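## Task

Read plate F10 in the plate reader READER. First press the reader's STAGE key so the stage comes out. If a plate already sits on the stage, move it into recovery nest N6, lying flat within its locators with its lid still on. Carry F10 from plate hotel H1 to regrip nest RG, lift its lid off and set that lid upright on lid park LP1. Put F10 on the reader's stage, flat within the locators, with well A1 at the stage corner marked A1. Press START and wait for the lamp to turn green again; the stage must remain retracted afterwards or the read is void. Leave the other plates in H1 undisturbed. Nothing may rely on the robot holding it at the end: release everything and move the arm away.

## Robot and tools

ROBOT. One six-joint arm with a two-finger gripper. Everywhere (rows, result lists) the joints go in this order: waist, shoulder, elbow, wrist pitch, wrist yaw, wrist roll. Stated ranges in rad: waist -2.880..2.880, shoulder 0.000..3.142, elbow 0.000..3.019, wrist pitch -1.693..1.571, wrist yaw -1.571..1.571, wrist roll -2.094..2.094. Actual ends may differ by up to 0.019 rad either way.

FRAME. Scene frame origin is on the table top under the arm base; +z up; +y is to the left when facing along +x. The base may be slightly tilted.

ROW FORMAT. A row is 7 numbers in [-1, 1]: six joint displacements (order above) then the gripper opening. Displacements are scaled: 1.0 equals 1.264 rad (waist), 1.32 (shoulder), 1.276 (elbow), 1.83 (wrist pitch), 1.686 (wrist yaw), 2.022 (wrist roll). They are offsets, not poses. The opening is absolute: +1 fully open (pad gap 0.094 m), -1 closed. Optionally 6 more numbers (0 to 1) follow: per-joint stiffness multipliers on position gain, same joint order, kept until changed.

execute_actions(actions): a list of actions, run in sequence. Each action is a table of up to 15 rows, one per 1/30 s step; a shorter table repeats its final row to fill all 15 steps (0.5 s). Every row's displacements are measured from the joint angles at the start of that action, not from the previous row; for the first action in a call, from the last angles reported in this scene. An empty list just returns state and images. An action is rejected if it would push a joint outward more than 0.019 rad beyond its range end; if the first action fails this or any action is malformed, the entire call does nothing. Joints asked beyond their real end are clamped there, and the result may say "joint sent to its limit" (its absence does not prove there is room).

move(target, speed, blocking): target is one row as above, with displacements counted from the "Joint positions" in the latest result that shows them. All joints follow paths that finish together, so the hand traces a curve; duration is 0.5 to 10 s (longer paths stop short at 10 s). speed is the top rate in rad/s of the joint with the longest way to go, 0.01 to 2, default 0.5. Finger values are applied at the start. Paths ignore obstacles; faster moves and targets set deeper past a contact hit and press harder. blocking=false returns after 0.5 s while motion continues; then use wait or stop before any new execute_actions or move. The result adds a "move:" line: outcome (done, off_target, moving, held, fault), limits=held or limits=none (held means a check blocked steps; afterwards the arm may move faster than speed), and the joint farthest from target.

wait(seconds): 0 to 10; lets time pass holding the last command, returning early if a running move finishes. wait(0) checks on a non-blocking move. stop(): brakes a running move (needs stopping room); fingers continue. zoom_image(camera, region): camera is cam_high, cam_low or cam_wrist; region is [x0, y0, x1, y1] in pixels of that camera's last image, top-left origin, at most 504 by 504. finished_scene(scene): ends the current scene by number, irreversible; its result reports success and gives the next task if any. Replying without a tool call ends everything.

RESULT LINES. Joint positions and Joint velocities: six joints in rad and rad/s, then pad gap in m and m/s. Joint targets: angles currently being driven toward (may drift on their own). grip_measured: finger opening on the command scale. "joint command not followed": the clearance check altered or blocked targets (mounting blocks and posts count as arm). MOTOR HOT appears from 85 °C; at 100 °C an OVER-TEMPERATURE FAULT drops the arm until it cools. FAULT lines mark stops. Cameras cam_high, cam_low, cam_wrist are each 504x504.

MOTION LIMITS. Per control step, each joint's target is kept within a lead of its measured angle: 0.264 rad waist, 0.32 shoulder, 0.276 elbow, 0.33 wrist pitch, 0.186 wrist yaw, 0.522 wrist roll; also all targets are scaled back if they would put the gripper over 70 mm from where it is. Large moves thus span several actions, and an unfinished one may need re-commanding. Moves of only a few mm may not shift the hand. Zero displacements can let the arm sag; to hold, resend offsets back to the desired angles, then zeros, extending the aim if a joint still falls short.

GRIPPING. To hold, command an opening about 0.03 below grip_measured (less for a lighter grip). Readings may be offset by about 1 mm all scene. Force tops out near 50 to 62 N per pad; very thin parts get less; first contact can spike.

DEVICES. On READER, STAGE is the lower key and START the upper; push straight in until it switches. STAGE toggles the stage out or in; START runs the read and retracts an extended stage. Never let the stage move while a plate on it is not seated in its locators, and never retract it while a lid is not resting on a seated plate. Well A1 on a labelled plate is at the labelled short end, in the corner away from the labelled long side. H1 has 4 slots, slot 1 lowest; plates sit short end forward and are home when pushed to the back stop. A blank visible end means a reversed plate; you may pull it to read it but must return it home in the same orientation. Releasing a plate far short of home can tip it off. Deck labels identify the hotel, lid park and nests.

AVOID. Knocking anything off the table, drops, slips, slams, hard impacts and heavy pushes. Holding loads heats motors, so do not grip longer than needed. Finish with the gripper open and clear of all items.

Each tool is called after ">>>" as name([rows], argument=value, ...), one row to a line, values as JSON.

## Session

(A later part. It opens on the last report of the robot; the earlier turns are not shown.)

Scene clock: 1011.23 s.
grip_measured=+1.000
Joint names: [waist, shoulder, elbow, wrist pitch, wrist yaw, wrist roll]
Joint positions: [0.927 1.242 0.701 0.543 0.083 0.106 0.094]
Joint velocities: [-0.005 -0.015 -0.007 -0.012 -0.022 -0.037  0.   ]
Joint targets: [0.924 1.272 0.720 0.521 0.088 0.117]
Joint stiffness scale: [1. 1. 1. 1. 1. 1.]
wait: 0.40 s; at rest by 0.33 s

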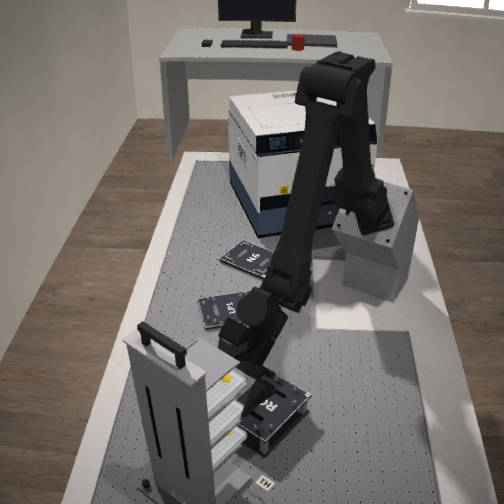

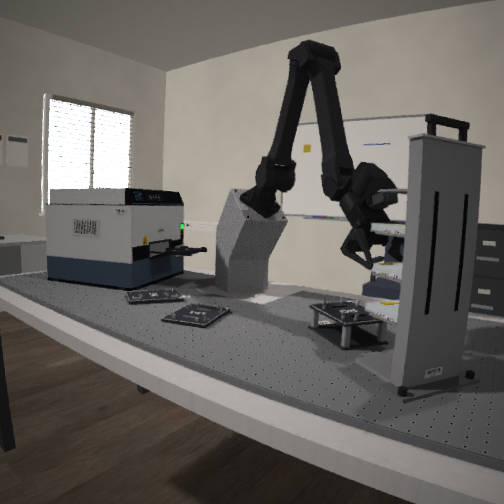

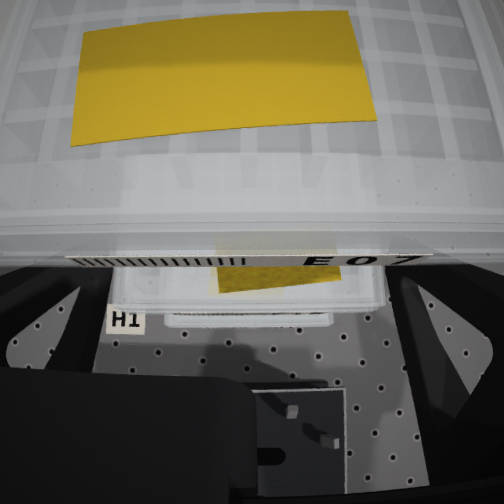

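>>> execute_actions([
  [[-0.0024,0.0230,0.0150,-0.0110,0.0024,0.0054,1],[-0.0024,0.0234,0.0152,-0.0100,0.0020,0.0054,1],[-0.0024,0.0239,0.0154,-0.0090,0.0015,0.0054,1],[-0.0024,0.0244,0.0156,-0.0090,0.0015,0.0054,1],[-0.0024,0.0249,0.0158,-0.0090,0.0015,0.0054,1],[-0.0024,0.0254,0.0160,-0.0090,0.0015,0.0054,1],[-0.0024,0.0259,0.0162,-0.0090,0.0015,0.0054,1],[-0.0024,0.0264,0.0164,-0.0090,0.0015,0.0054,1],[-0.0024,0.0269,0.0166,-0.0090,0.0015,0.0054,1],[-0.0024,0.0274,0.0168,-0.0090,0.0015,0.0054,1],[-0.0024,0.0278,0.0170,-0.0090,0.0015,0.0054,1],[-0.0024,0.0281,0.0172,-0.0090,0.0015,0.0054,1]],
])

>>> wait(seconds=0.3)

Scene clock: 1019.80 s.
grip_measured=+1.000
Joint names: [waist, shoulder, elbow, wrist pitch, wrist yaw, wrist roll]
Joint positions: [0.927 1.248 0.701 0.543 0.083 0.107 0.094]
Joint velocities: [-0.015  0.005 -0.037  0.007 -0.051 -0.022  0.   ]
Joint targets: [0.924 1.279 0.723 0.527 0.086 0.117]
Joint stiffness scale: [1. 1. 1. 1. 1. 1.]

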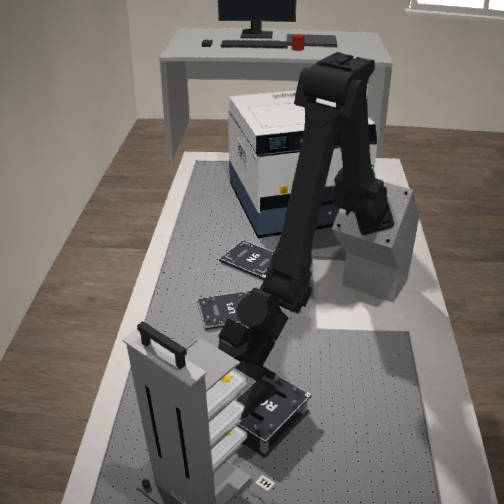

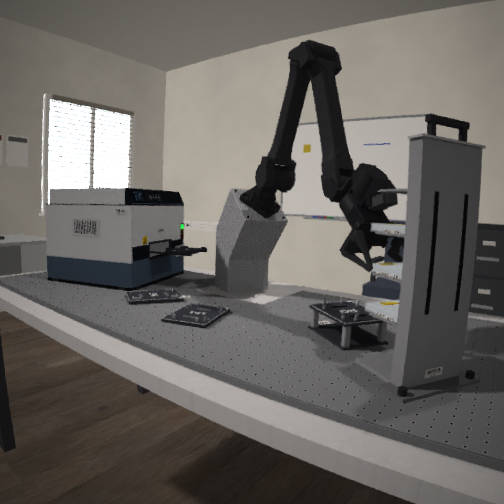

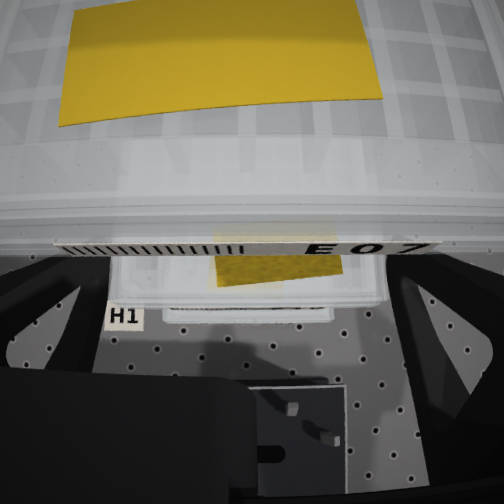

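Scene clock: 1020.10 s.
grip_measured=+1.000
Joint names: [waist, shoulder, elbow, wrist pitch, wrist yaw, wrist roll]
Joint positions: [0.927 1.249 0.701 0.543 0.083 0.107 0.094]
Joint velocities: [ 0.015 -0.005  0.002 -0.007 -0.007  0.037  0.   ]
Joint targets: [0.924 1.279 0.723 0.527 0.086 0.117]
Joint stiffness scale: [1. 1. 1. 1. 1. 1.]
wait: 0.30 s; at rest by 0.17 s

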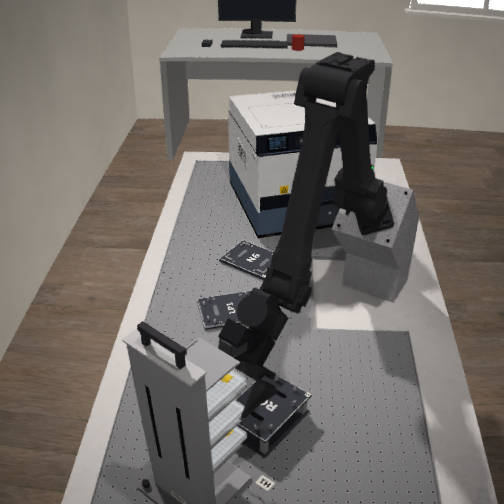

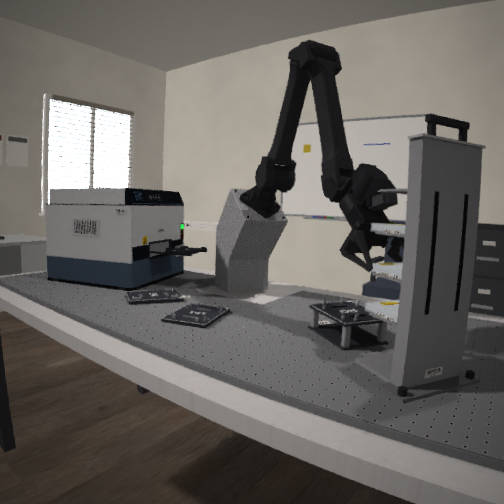

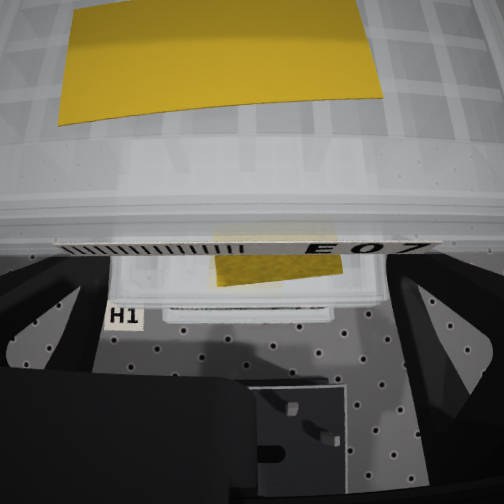

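>>> zoom_image(camera="cam_wrist", region=[85, 240, 185, 330])

>>> zoom_image(camera="cam_wrist", region=[315, 240, 415, 330])

>>> zoom_image(camera="cam_low", region=[335, 160, 415, 290])

Region (85, 240, 185, 330) of cam_wrist's 504x504 image, scaled by 5.040, with more detail than that image has; it fills the top 454 rows of this view, and the rest is white.

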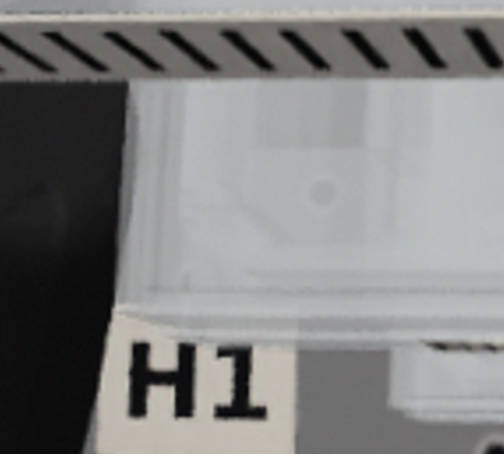

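Region (315, 240, 415, 330) of cam_wrist's 504x504 image, scaled by 5.040, with more detail than that image has; it fills the top 454 rows of this view, and the rest is white.

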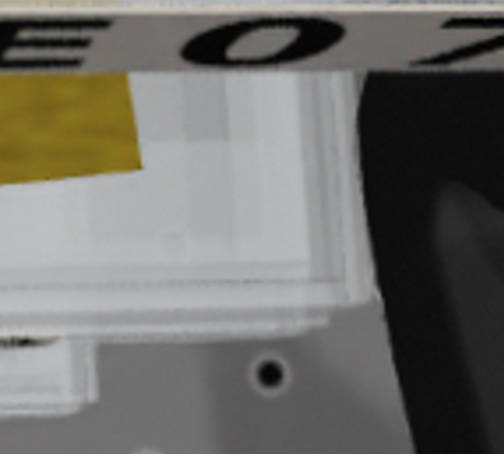

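Region (335, 160, 415, 290) of cam_low's 504x504 image, scaled by 3.877, with more detail than that image has; it fills the left 310 columns of this view, and the rest is white.

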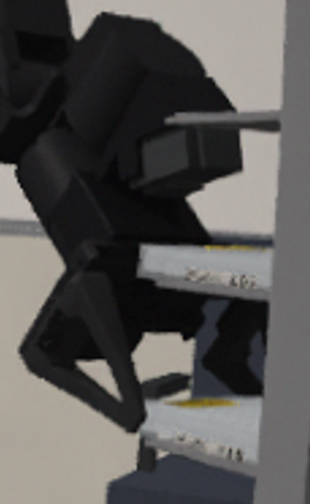

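>>> execute_actions([
  [[-0.0024,0.0230,0.0175,-0.0087,0.0018,0.0049,1],[-0.0024,0.0233,0.0178,-0.0087,0.0018,0.0049,1],[-0.0024,0.0237,0.0182,-0.0087,0.0018,0.0049,1],[-0.0024,0.0241,0.0186,-0.0087,0.0018,0.0049,1],[-0.0024,0.0245,0.0190,-0.0087,0.0018,0.0049,0.98],[-0.0024,0.0249,0.0194,-0.0087,0.0018,0.0049,0.96],[-0.0024,0.0253,0.0198,-0.0087,0.0018,0.0049,0.95],[-0.0024,0.0257,0.0202,-0.0087,0.0018,0.0049,0.94],[-0.0024,0.0261,0.0206,-0.0087,0.0018,0.0049,0.93],[-0.0024,0.0264,0.0209,-0.0087,0.0018,0.0049,0.92],[-0.0024,0.0266,0.0211,-0.0087,0.0018,0.0049,0.91],[-0.0024,0.0266,0.0211,-0.0087,0.0018,0.0049,0.90]],
])

>>> wait(seconds=0.2)

Scene clock: 1035.10 s.
grip_measured=+0.902
Joint names: [waist, shoulder, elbow, wrist pitch, wrist yaw, wrist roll]
Joint positions: [0.927 1.253 0.701 0.543 0.083 0.107 0.089]
Joint velocities: [-0.005  0.005 -0.007 -0.012 -0.007  0.022 -0.001]
Joint targets: [0.924 1.284 0.727 0.527 0.086 0.117]
Joint stiffness scale: [1. 1. 1. 1. 1. 1.]

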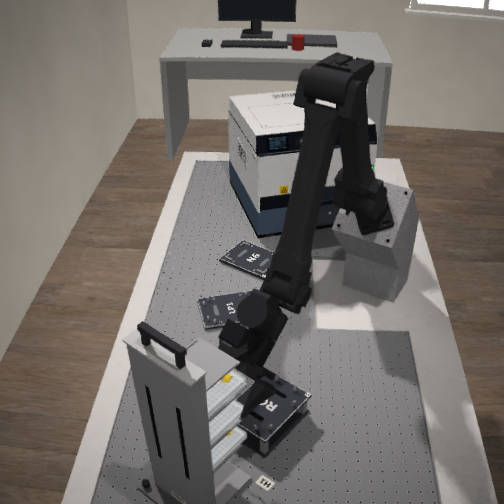

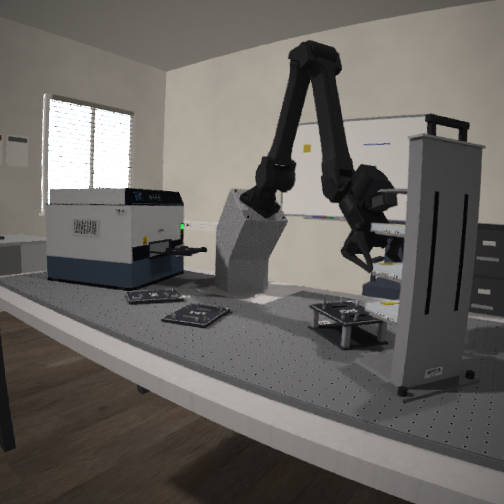

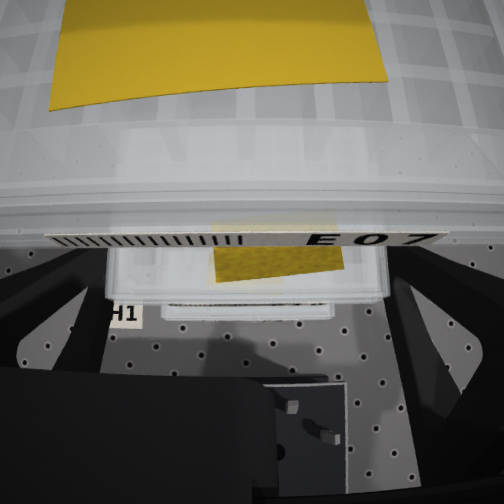

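Scene clock: 1035.30 s.
grip_measured=+0.902
Joint names: [waist, shoulder, elbow, wrist pitch, wrist yaw, wrist roll]
Joint positions: [0.927 1.254 0.701 0.543 0.083 0.107 0.089]
Joint velocities: [-0.015  0.005  0.017 -0.017  0.037 -0.022  0.   ]
Joint targets: [0.924 1.284 0.727 0.527 0.086 0.117]
Joint stiffness scale: [1. 1. 1. 1. 1. 1.]
wait: 0.20 s; at rest by 0.17 s

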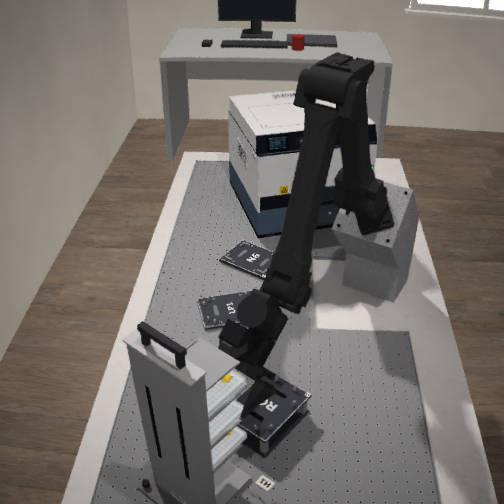

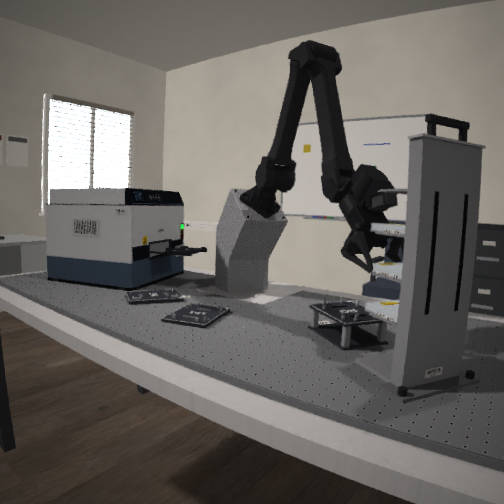

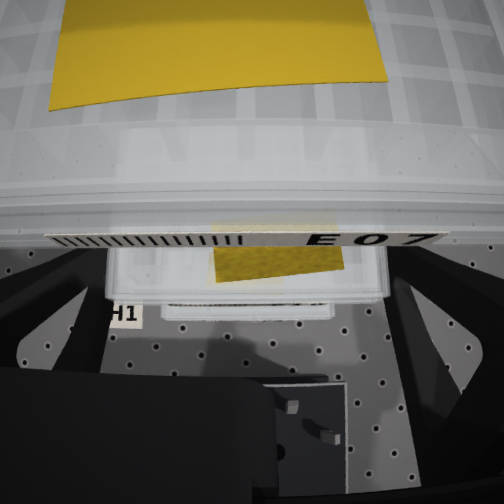

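>>> execute_actions([
  [[-0.0024,0.0200,0.0208,-0.0087,0.0018,0.0049,0.90],[-0.0024,0.0180,0.0213,-0.0087,0.0018,0.0049,0.90],[-0.0024,0.0170,0.0218,-0.0087,0.0018,0.0049,0.90],[-0.0024,0.0170,0.0223,-0.0087,0.0018,0.0049,0.90],[-0.0024,0.0170,0.0228,-0.0087,0.0018,0.0049,0.90],[-0.0024,0.0170,0.0233,-0.0087,0.0018,0.0049,0.90],[-0.0024,0.0170,0.0238,-0.0087,0.0018,0.0049,0.90],[-0.0024,0.0170,0.0243,-0.0087,0.0018,0.0049,0.90],[-0.0024,0.0170,0.0247,-0.0087,0.0018,0.0049,0.90],[-0.0024,0.0170,0.0251,-0.0087,0.0018,0.0049,0.90]],
])

Scene clock: 1048.27 s.
grip_measured=+0.902
Joint names: [waist, shoulder, elbow, wrist pitch, wrist yaw, wrist roll]
Joint positions: [0.927 1.254 0.707 0.543 0.083 0.107 0.089]
Joint velocities: [ 0.005 -0.005 -0.007 -0.022  0.037  0.022 -0.001]
Joint targets: [0.924 1.276 0.733 0.527 0.086 0.117]
Joint stiffness scale: [1. 1. 1. 1. 1. 1.]

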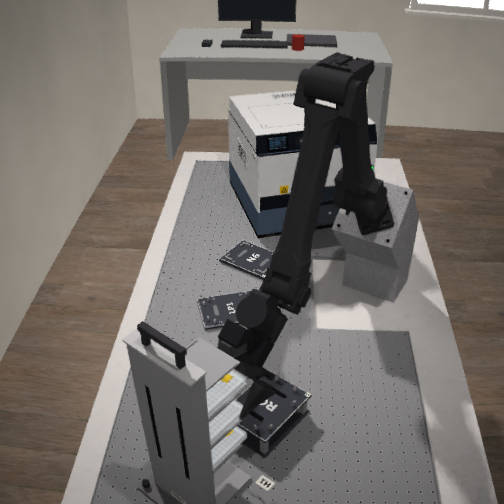

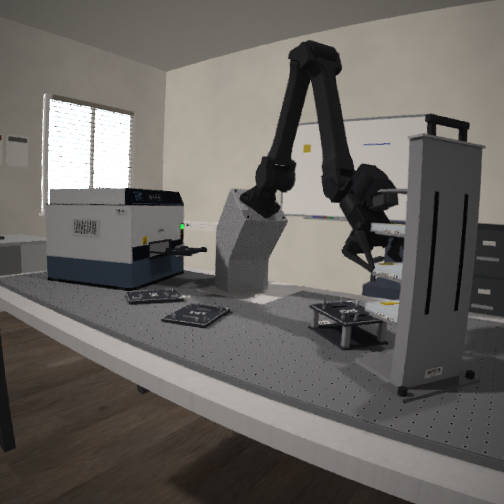

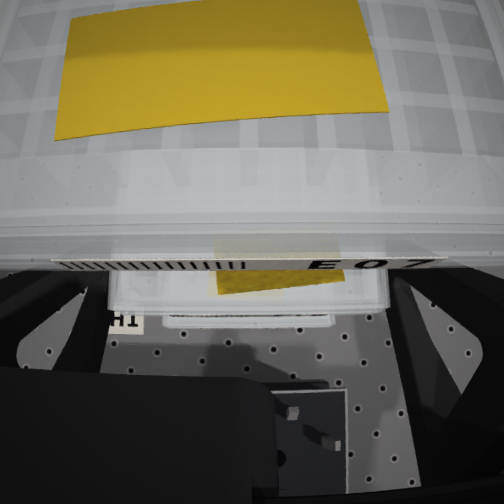

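>>> execute_actions(actions=[])

>>> zoom_image(camera="cam_wrist", region=[85, 250, 185, 340])

>>> zoom_image(camera="cam_wrist", region=[315, 250, 415, 340])

Scene clock: 1050.77 s.
grip_measured=+0.902
Joint names: [waist, shoulder, elbow, wrist pitch, wrist yaw, wrist roll]
Joint positions: [0.927 1.254 0.707 0.543 0.083 0.107 0.089]
Joint velocities: [ 0.005 -0.005 -0.012 -0.002  0.037 -0.022 -0.   ]
Joint targets: [0.924 1.276 0.733 0.527 0.086 0.117]
Joint stiffness scale: [1. 1. 1. 1. 1. 1.]

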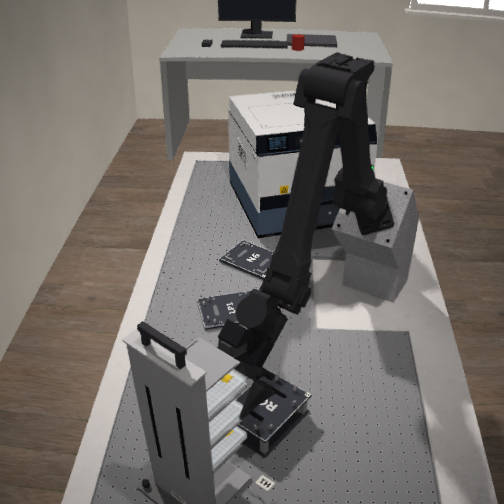

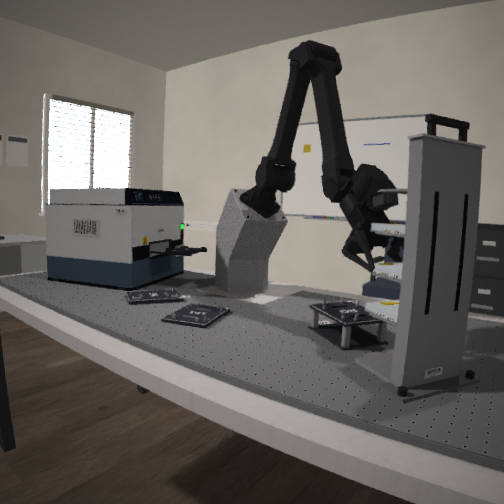

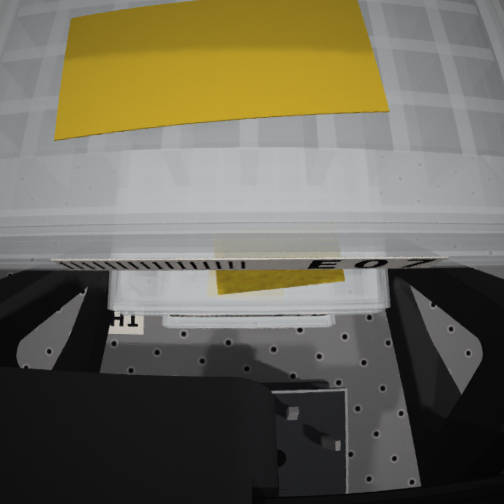

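Region (85, 250, 185, 340) of cam_wrist's 504x504 image, scaled by 5.040, with more detail than that image has; it fills the top 454 rows of this view, and the rest is white.

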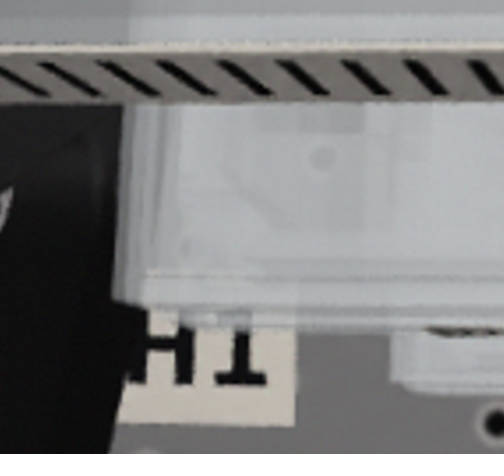

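Region (315, 250, 415, 340) of cam_wrist's 504x504 image, scaled by 5.040, with more detail than that image has; it fills the top 454 rows of this view, and the rest is white.

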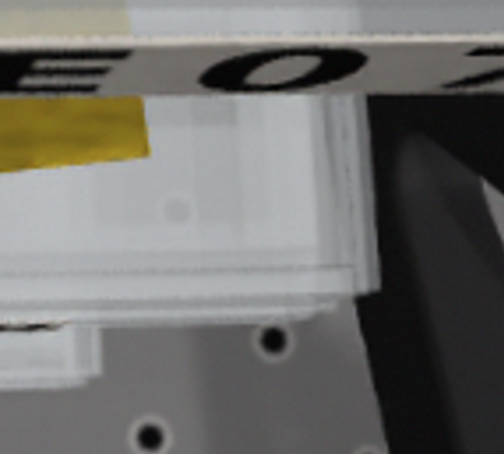

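>>> execute_actions([
  [[-0.0024,0.0150,0.0190,-0.0070,0.0012,0.0040,0.885],[-0.0024,0.0130,0.0175,-0.0050,0.0006,0.0030,0.87],[-0.0015,0.0110,0.0160,-0.0030,0.0000,0.0020,0.86],[-0.0010,0.0090,0.0150,-0.0010,0.0000,0.0010,0.85],[0,0.0070,0.0140,0.0010,0,0,0.84],[0,0.0060,0.0140,0.0020,0,0,0.83],[0,0.0060,0.0140,0.0020,0,0,0.822],[0,0.0060,0.0140,0.0020,0,0,0.814],[0,0.0060,0.0140,0.0020,0,0,0.806],[0,0.0060,0.0140,0.0020,0,0,0.798],[0,0.0060,0.0140,0.0020,0,0,0.790],[0,0.0060,0.0140,0.0020,0,0,0.782],[0,0.0060,0.0140,0.0020,0,0,0.774],[0,0.0060,0.0140,0.0020,0,0,0.767],[0,0.0060,0.0140,0.0020,0,0,0.760]],
])

>>> wait(seconds=0.2)

Scene clock: 1062.53 s.
grip_measured=+0.796
Joint names: [waist, shoulder, elbow, wrist pitch, wrist yaw, wrist roll]
Joint positions: [0.927 1.254 0.707 0.543 0.083 0.107 0.084]
Joint velocities: [-0.005 -0.024  0.027  0.007  0.022 -0.022 -0.001]
Joint targets: [0.927 1.261 0.725 0.547 0.083 0.107]
Joint stiffness scale: [1. 1. 1. 1. 1. 1.]

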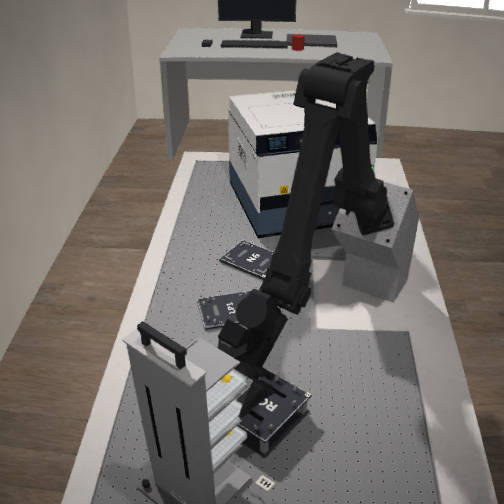

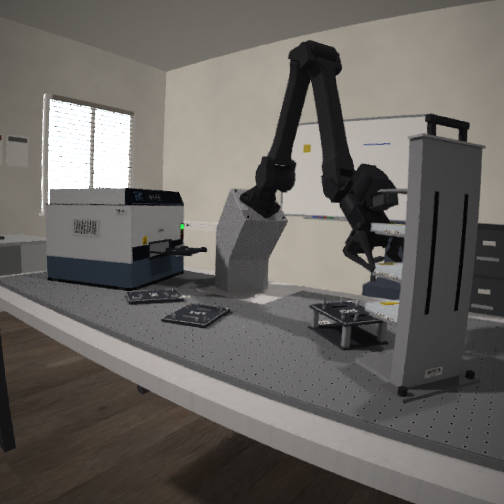

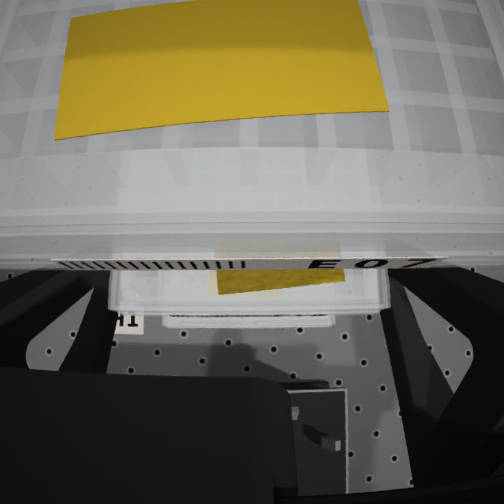

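Scene clock: 1062.73 s.
grip_measured=+0.796
Joint names: [waist, shoulder, elbow, wrist pitch, wrist yaw, wrist roll]
Joint positions: [0.927 1.254 0.707 0.543 0.083 0.107 0.084]
Joint velocities: [-0.015 -0.005 -0.002 -0.002 -0.022  0.037 -0.001]
Joint targets: [0.927 1.261 0.725 0.547 0.083 0.107]
Joint stiffness scale: [1. 1. 1. 1. 1. 1.]
wait: 0.20 s; at rest by 0.17 s

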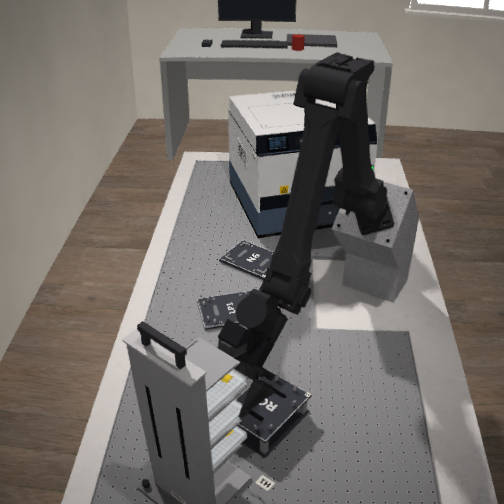

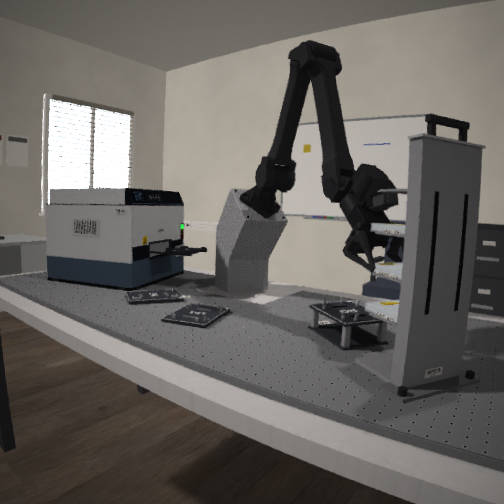

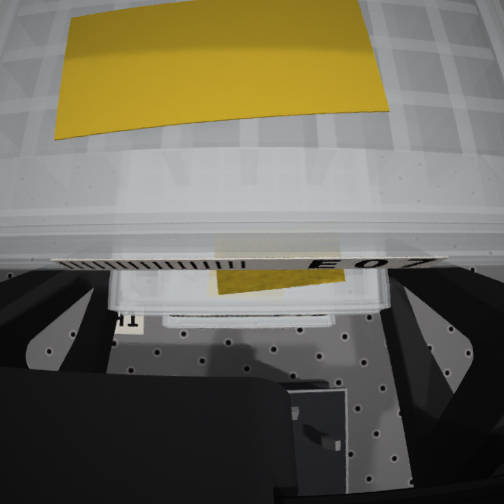

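>>> execute_actions([
  [[0,-0.0020,0.0140,-0.0030,0,0,0.760],[0,-0.0090,0.0135,-0.0070,0,0,0.760],[0,-0.0148,0.0130,-0.0110,0,0,0.760],[0,-0.0156,0.0125,-0.0116,0,0,0.760],[0,-0.0167,0.0120,-0.0124,0,0,0.760],[0,-0.0181,0.0112,-0.0134,0,0,0.760],[0,-0.0197,0.0102,-0.0146,0,0,0.760],[0,-0.0214,0.0090,-0.0159,0,0,0.760],[0,-0.0232,0.0078,-0.0172,0,0,0.760],[0,-0.0250,0.0066,-0.0185,0,0,0.760],[0,-0.0267,0.0054,-0.0198,0,0,0.760],[0,-0.0281,0.0042,-0.0208,0,0,0.760],[0,-0.0292,0.0030,-0.0217,0,0,0.760],[0,-0.0300,0.0018,-0.0222,0,0,0.760],[0,-0.0303,0.0008,-0.0224,0,0,0.760]],
])

>>> wait(seconds=0.3)

Scene clock: 1110.07 s.
grip_measured=+0.796
Joint names: [waist, shoulder, elbow, wrist pitch, wrist yaw, wrist roll]
Joint positions: [0.927 1.242 0.707 0.524 0.083 0.107 0.084]
Joint velocities: [ 0.015 -0.024  0.012 -0.037 -0.051 -0.051 -0.   ]
Joint targets: [0.927 1.213 0.708 0.502 0.083 0.107]
Joint stiffness scale: [1. 1. 1. 1. 1. 1.]

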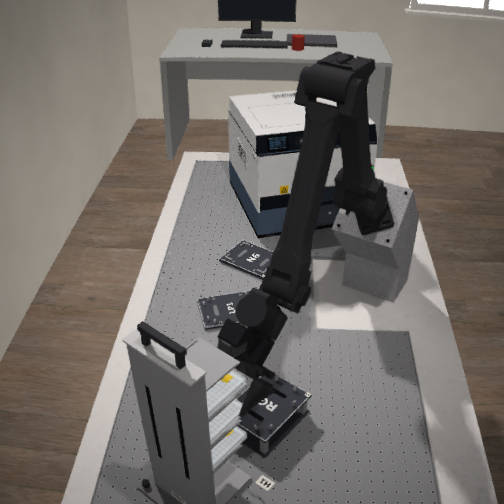

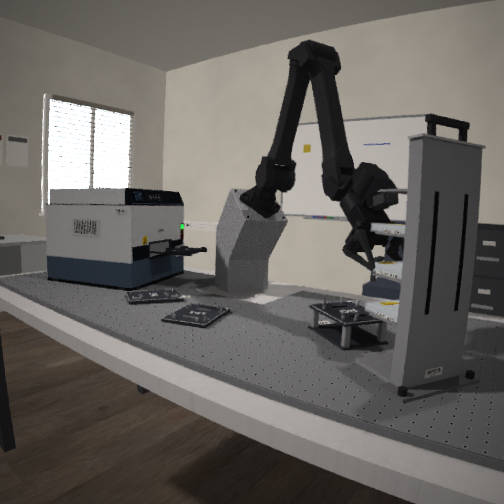

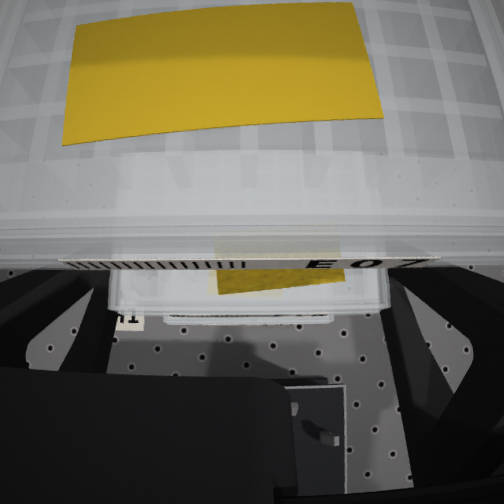

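Scene clock: 1110.37 s.
grip_measured=+0.796
Joint names: [waist, shoulder, elbow, wrist pitch, wrist yaw, wrist roll]
Joint positions: [0.927 1.241 0.707 0.521 0.083 0.107 0.084]
Joint velocities: [ 0.005 -0.015  0.007  0.002 -0.007  0.007 -0.001]
Joint targets: [0.927 1.213 0.708 0.502 0.083 0.107]
Joint stiffness scale: [1. 1. 1. 1. 1. 1.]
wait: 0.30 s; at rest by 0.20 s

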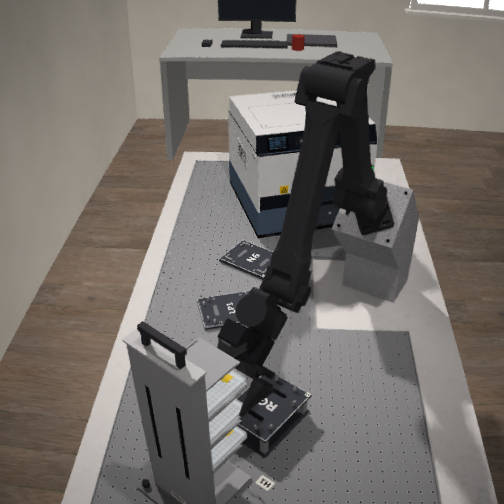

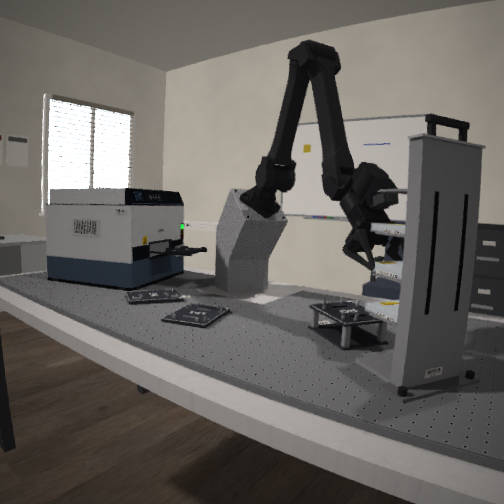

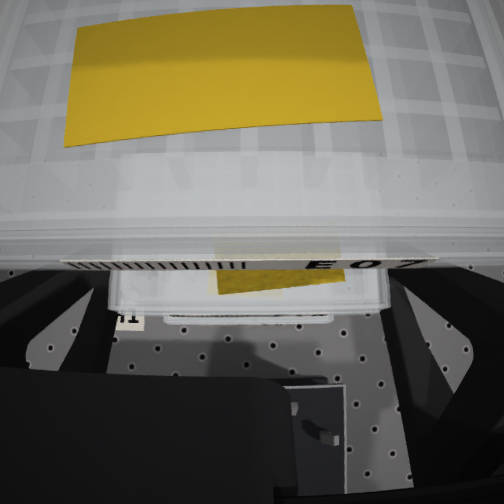

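>>> execute_actions([
  [[0.0040,-0.0212,0.0000,0.0010,0.0010,0,0.760],[0.0080,-0.0215,-0.0015,0.0120,0.0020,0,0.760],[0.0089,-0.0222,-0.0041,0.0172,0.0026,0,0.760],[0.0095,-0.0240,-0.0088,0.0193,0.0030,0,0.760],[0.0104,-0.0268,-0.0159,0.0226,0.0036,0,0.760],[0.0116,-0.0304,-0.0250,0.0267,0.0044,0,0.760],[0.0130,-0.0347,-0.0354,0.0315,0.0054,0,0.760],[0.0144,-0.0393,-0.0467,0.0367,0.0064,0,0.760],[0.0159,-0.0440,-0.0582,0.0419,0.0074,0,0.760],[0.0173,-0.0486,-0.0695,0.0471,0.0084,0,0.760],[0.0187,-0.0529,-0.0799,0.0519,0.0094,0,0.760],[0.0199,-0.0566,-0.0890,0.0560,0.0102,0,0.760],[0.0208,-0.0595,-0.0961,0.0593,0.0108,0,0.760],[0.0214,-0.0614,-0.1008,0.0614,0.0112,0,0.760],[0.0216,-0.0621,-0.1025,0.0622,0.0114,0,0.760]],
])

>>> wait(seconds=0.3)

Scene clock: 1137.33 s.
grip_measured=+0.796
Joint names: [waist, shoulder, elbow, wrist pitch, wrist yaw, wrist roll]
Joint positions: [0.942 1.187 0.583 0.592 0.097 0.107 0.084]
Joint velocities: [ 0.044 -0.093 -0.208  0.081  0.051  0.022 -0.   ]
Joint targets: [0.954 1.158 0.576 0.635 0.102 0.107]
Joint stiffness scale: [1. 1. 1. 1. 1. 1.]

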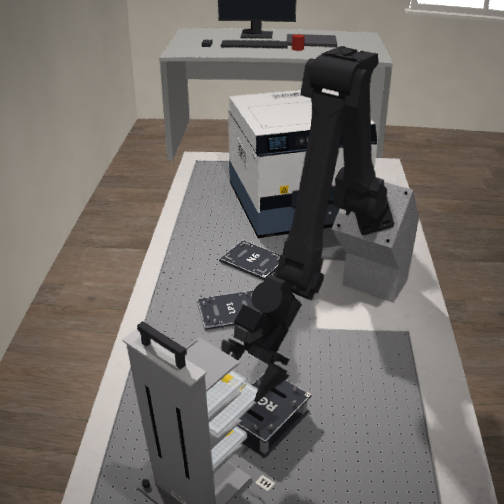

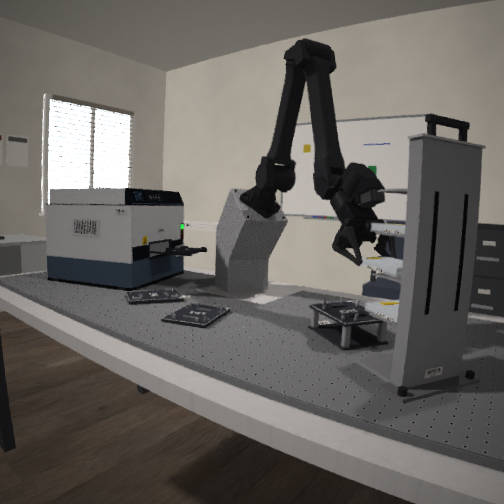

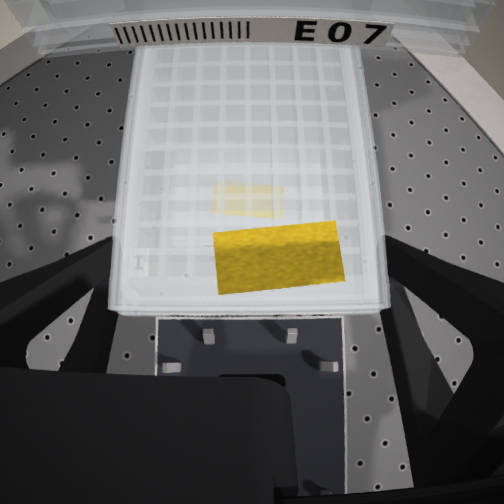

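Scene clock: 1137.63 s.
grip_measured=+0.796
Joint names: [waist, shoulder, elbow, wrist pitch, wrist yaw, wrist roll]
Joint positions: [0.944 1.184 0.575 0.601 0.098 0.107 0.084]
Joint velocities: [-0.005 -0.015  0.002  0.002 -0.022  0.007 -0.001]
Joint targets: [0.954 1.159 0.576 0.635 0.102 0.107]
Joint stiffness scale: [1. 1. 1. 1. 1. 1.]
wait: 0.30 s; no rest

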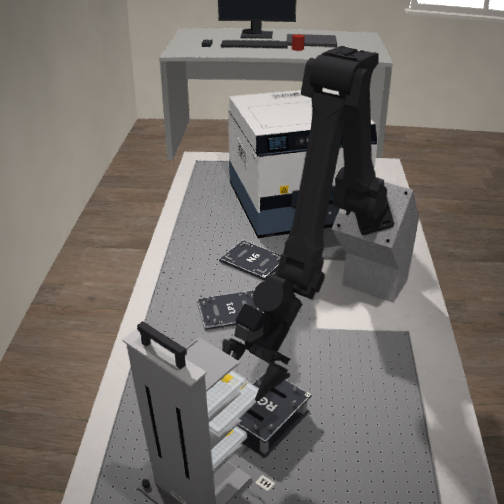

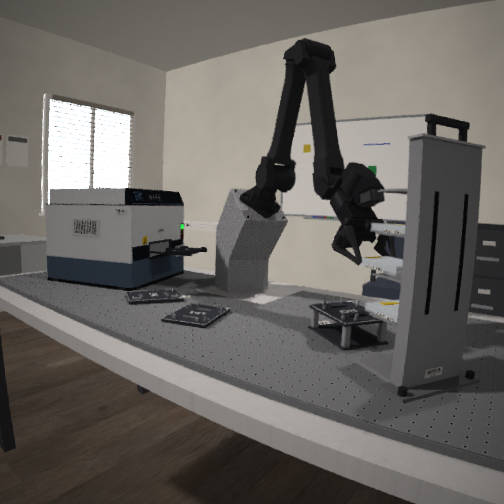

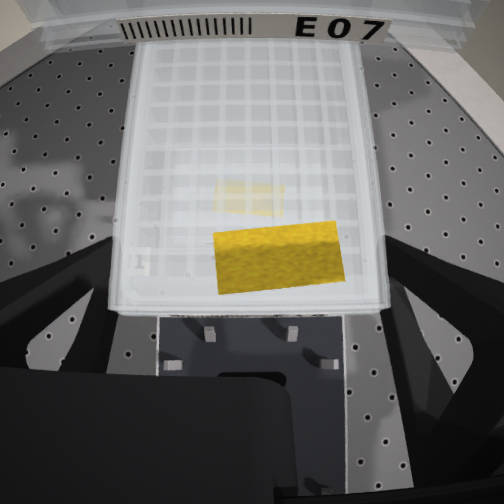

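>>> execute_actions(actions=[])

>>> zoom_image(camera="cam_wrist", region=[140, 300, 260, 390])

>>> zoom_image(camera="cam_wrist", region=[260, 300, 380, 420])

>>> zoom_image(camera="cam_wrist", region=[270, 394, 380, 504])

Scene clock: 1141.97 s.
grip_measured=+0.796
Joint names: [waist, shoulder, elbow, wrist pitch, wrist yaw, wrist roll]
Joint positions: [0.944 1.184 0.575 0.601 0.098 0.107 0.084]
Joint velocities: [ 0.005 -0.015  0.007  0.002  0.037  0.037 -0.   ]
Joint targets: [0.954 1.159 0.576 0.635 0.102 0.107]
Joint stiffness scale: [1. 1. 1. 1. 1. 1.]

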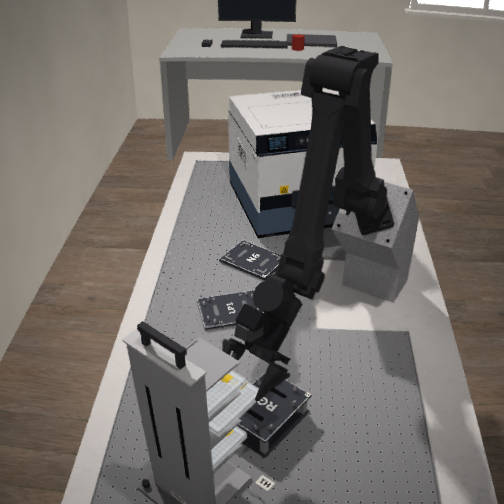

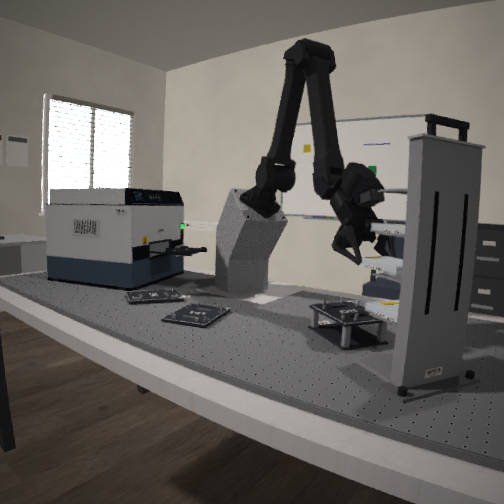

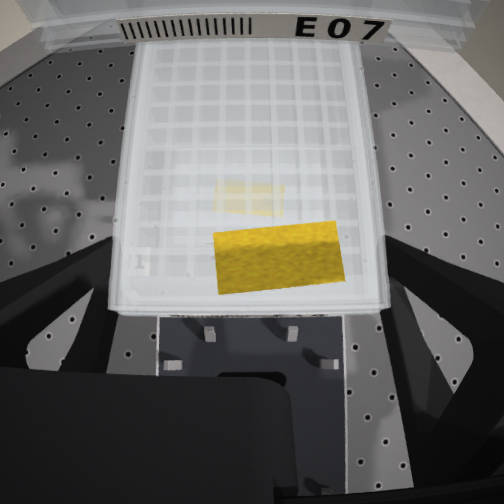

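Region (140, 300, 260, 390) of cam_wrist's 504x504 image, scaled by 4.200, with more detail than that image has; it fills the top 378 rows of this view, and the rest is white.

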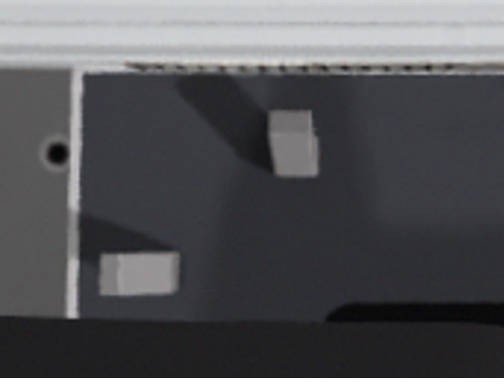

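Region (260, 300, 380, 420) of cam_wrist's 504x504 image, scaled by 4.200, with more detail than that image has.

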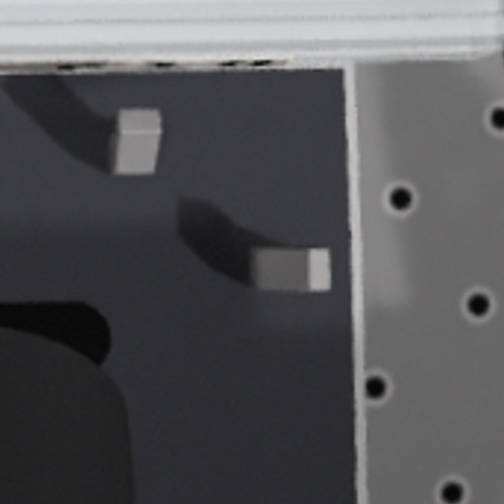

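Region (270, 394, 380, 504) of cam_wrist's 504x504 image, scaled by 4.582, with more detail than that image has.

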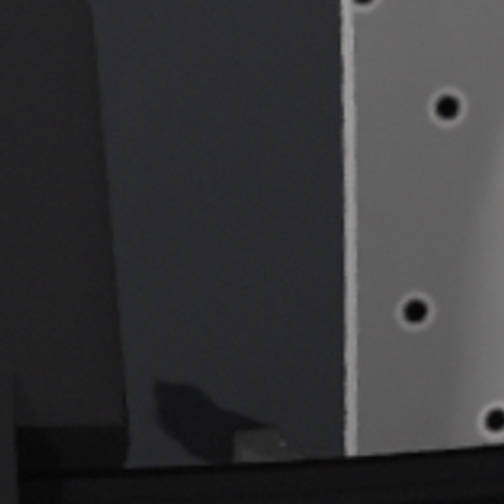

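>>> zoom_image(camera="cam_wrist", region=[85, 230, 185, 330])

>>> zoom_image(camera="cam_wrist", region=[315, 230, 415, 330])

>>> zoom_image(camera="cam_wrist", region=[100, 40, 400, 140])

Region (85, 230, 185, 330) of cam_wrist's 504x504 image, scaled by 5.040, with more detail than that image has.

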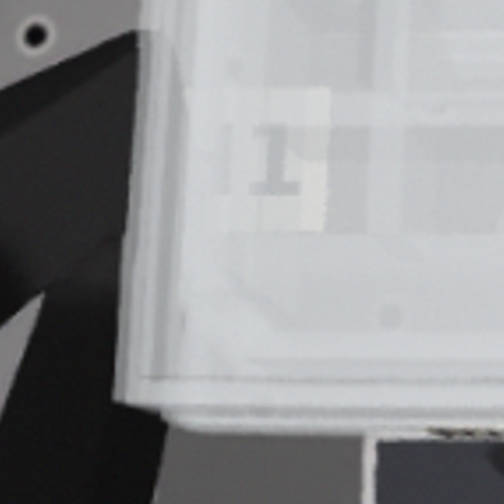

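Region (315, 230, 415, 330) of cam_wrist's 504x504 image, scaled by 5.040, with more detail than that image has.

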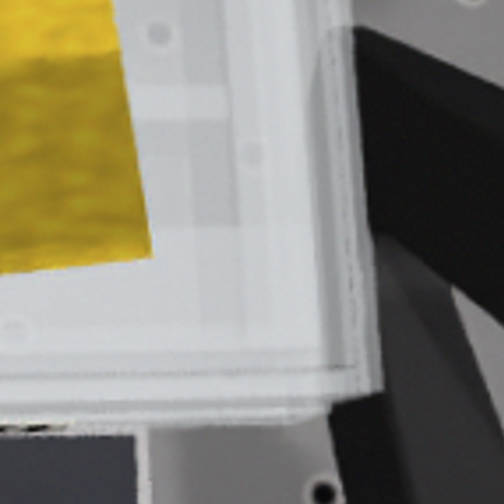

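Region (100, 40, 400, 140) of cam_wrist's 504x504 image, scaled by 1.680, with more detail than that image has.

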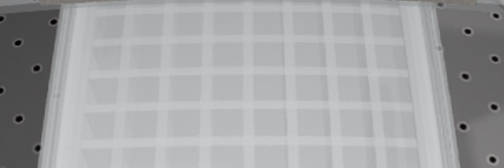

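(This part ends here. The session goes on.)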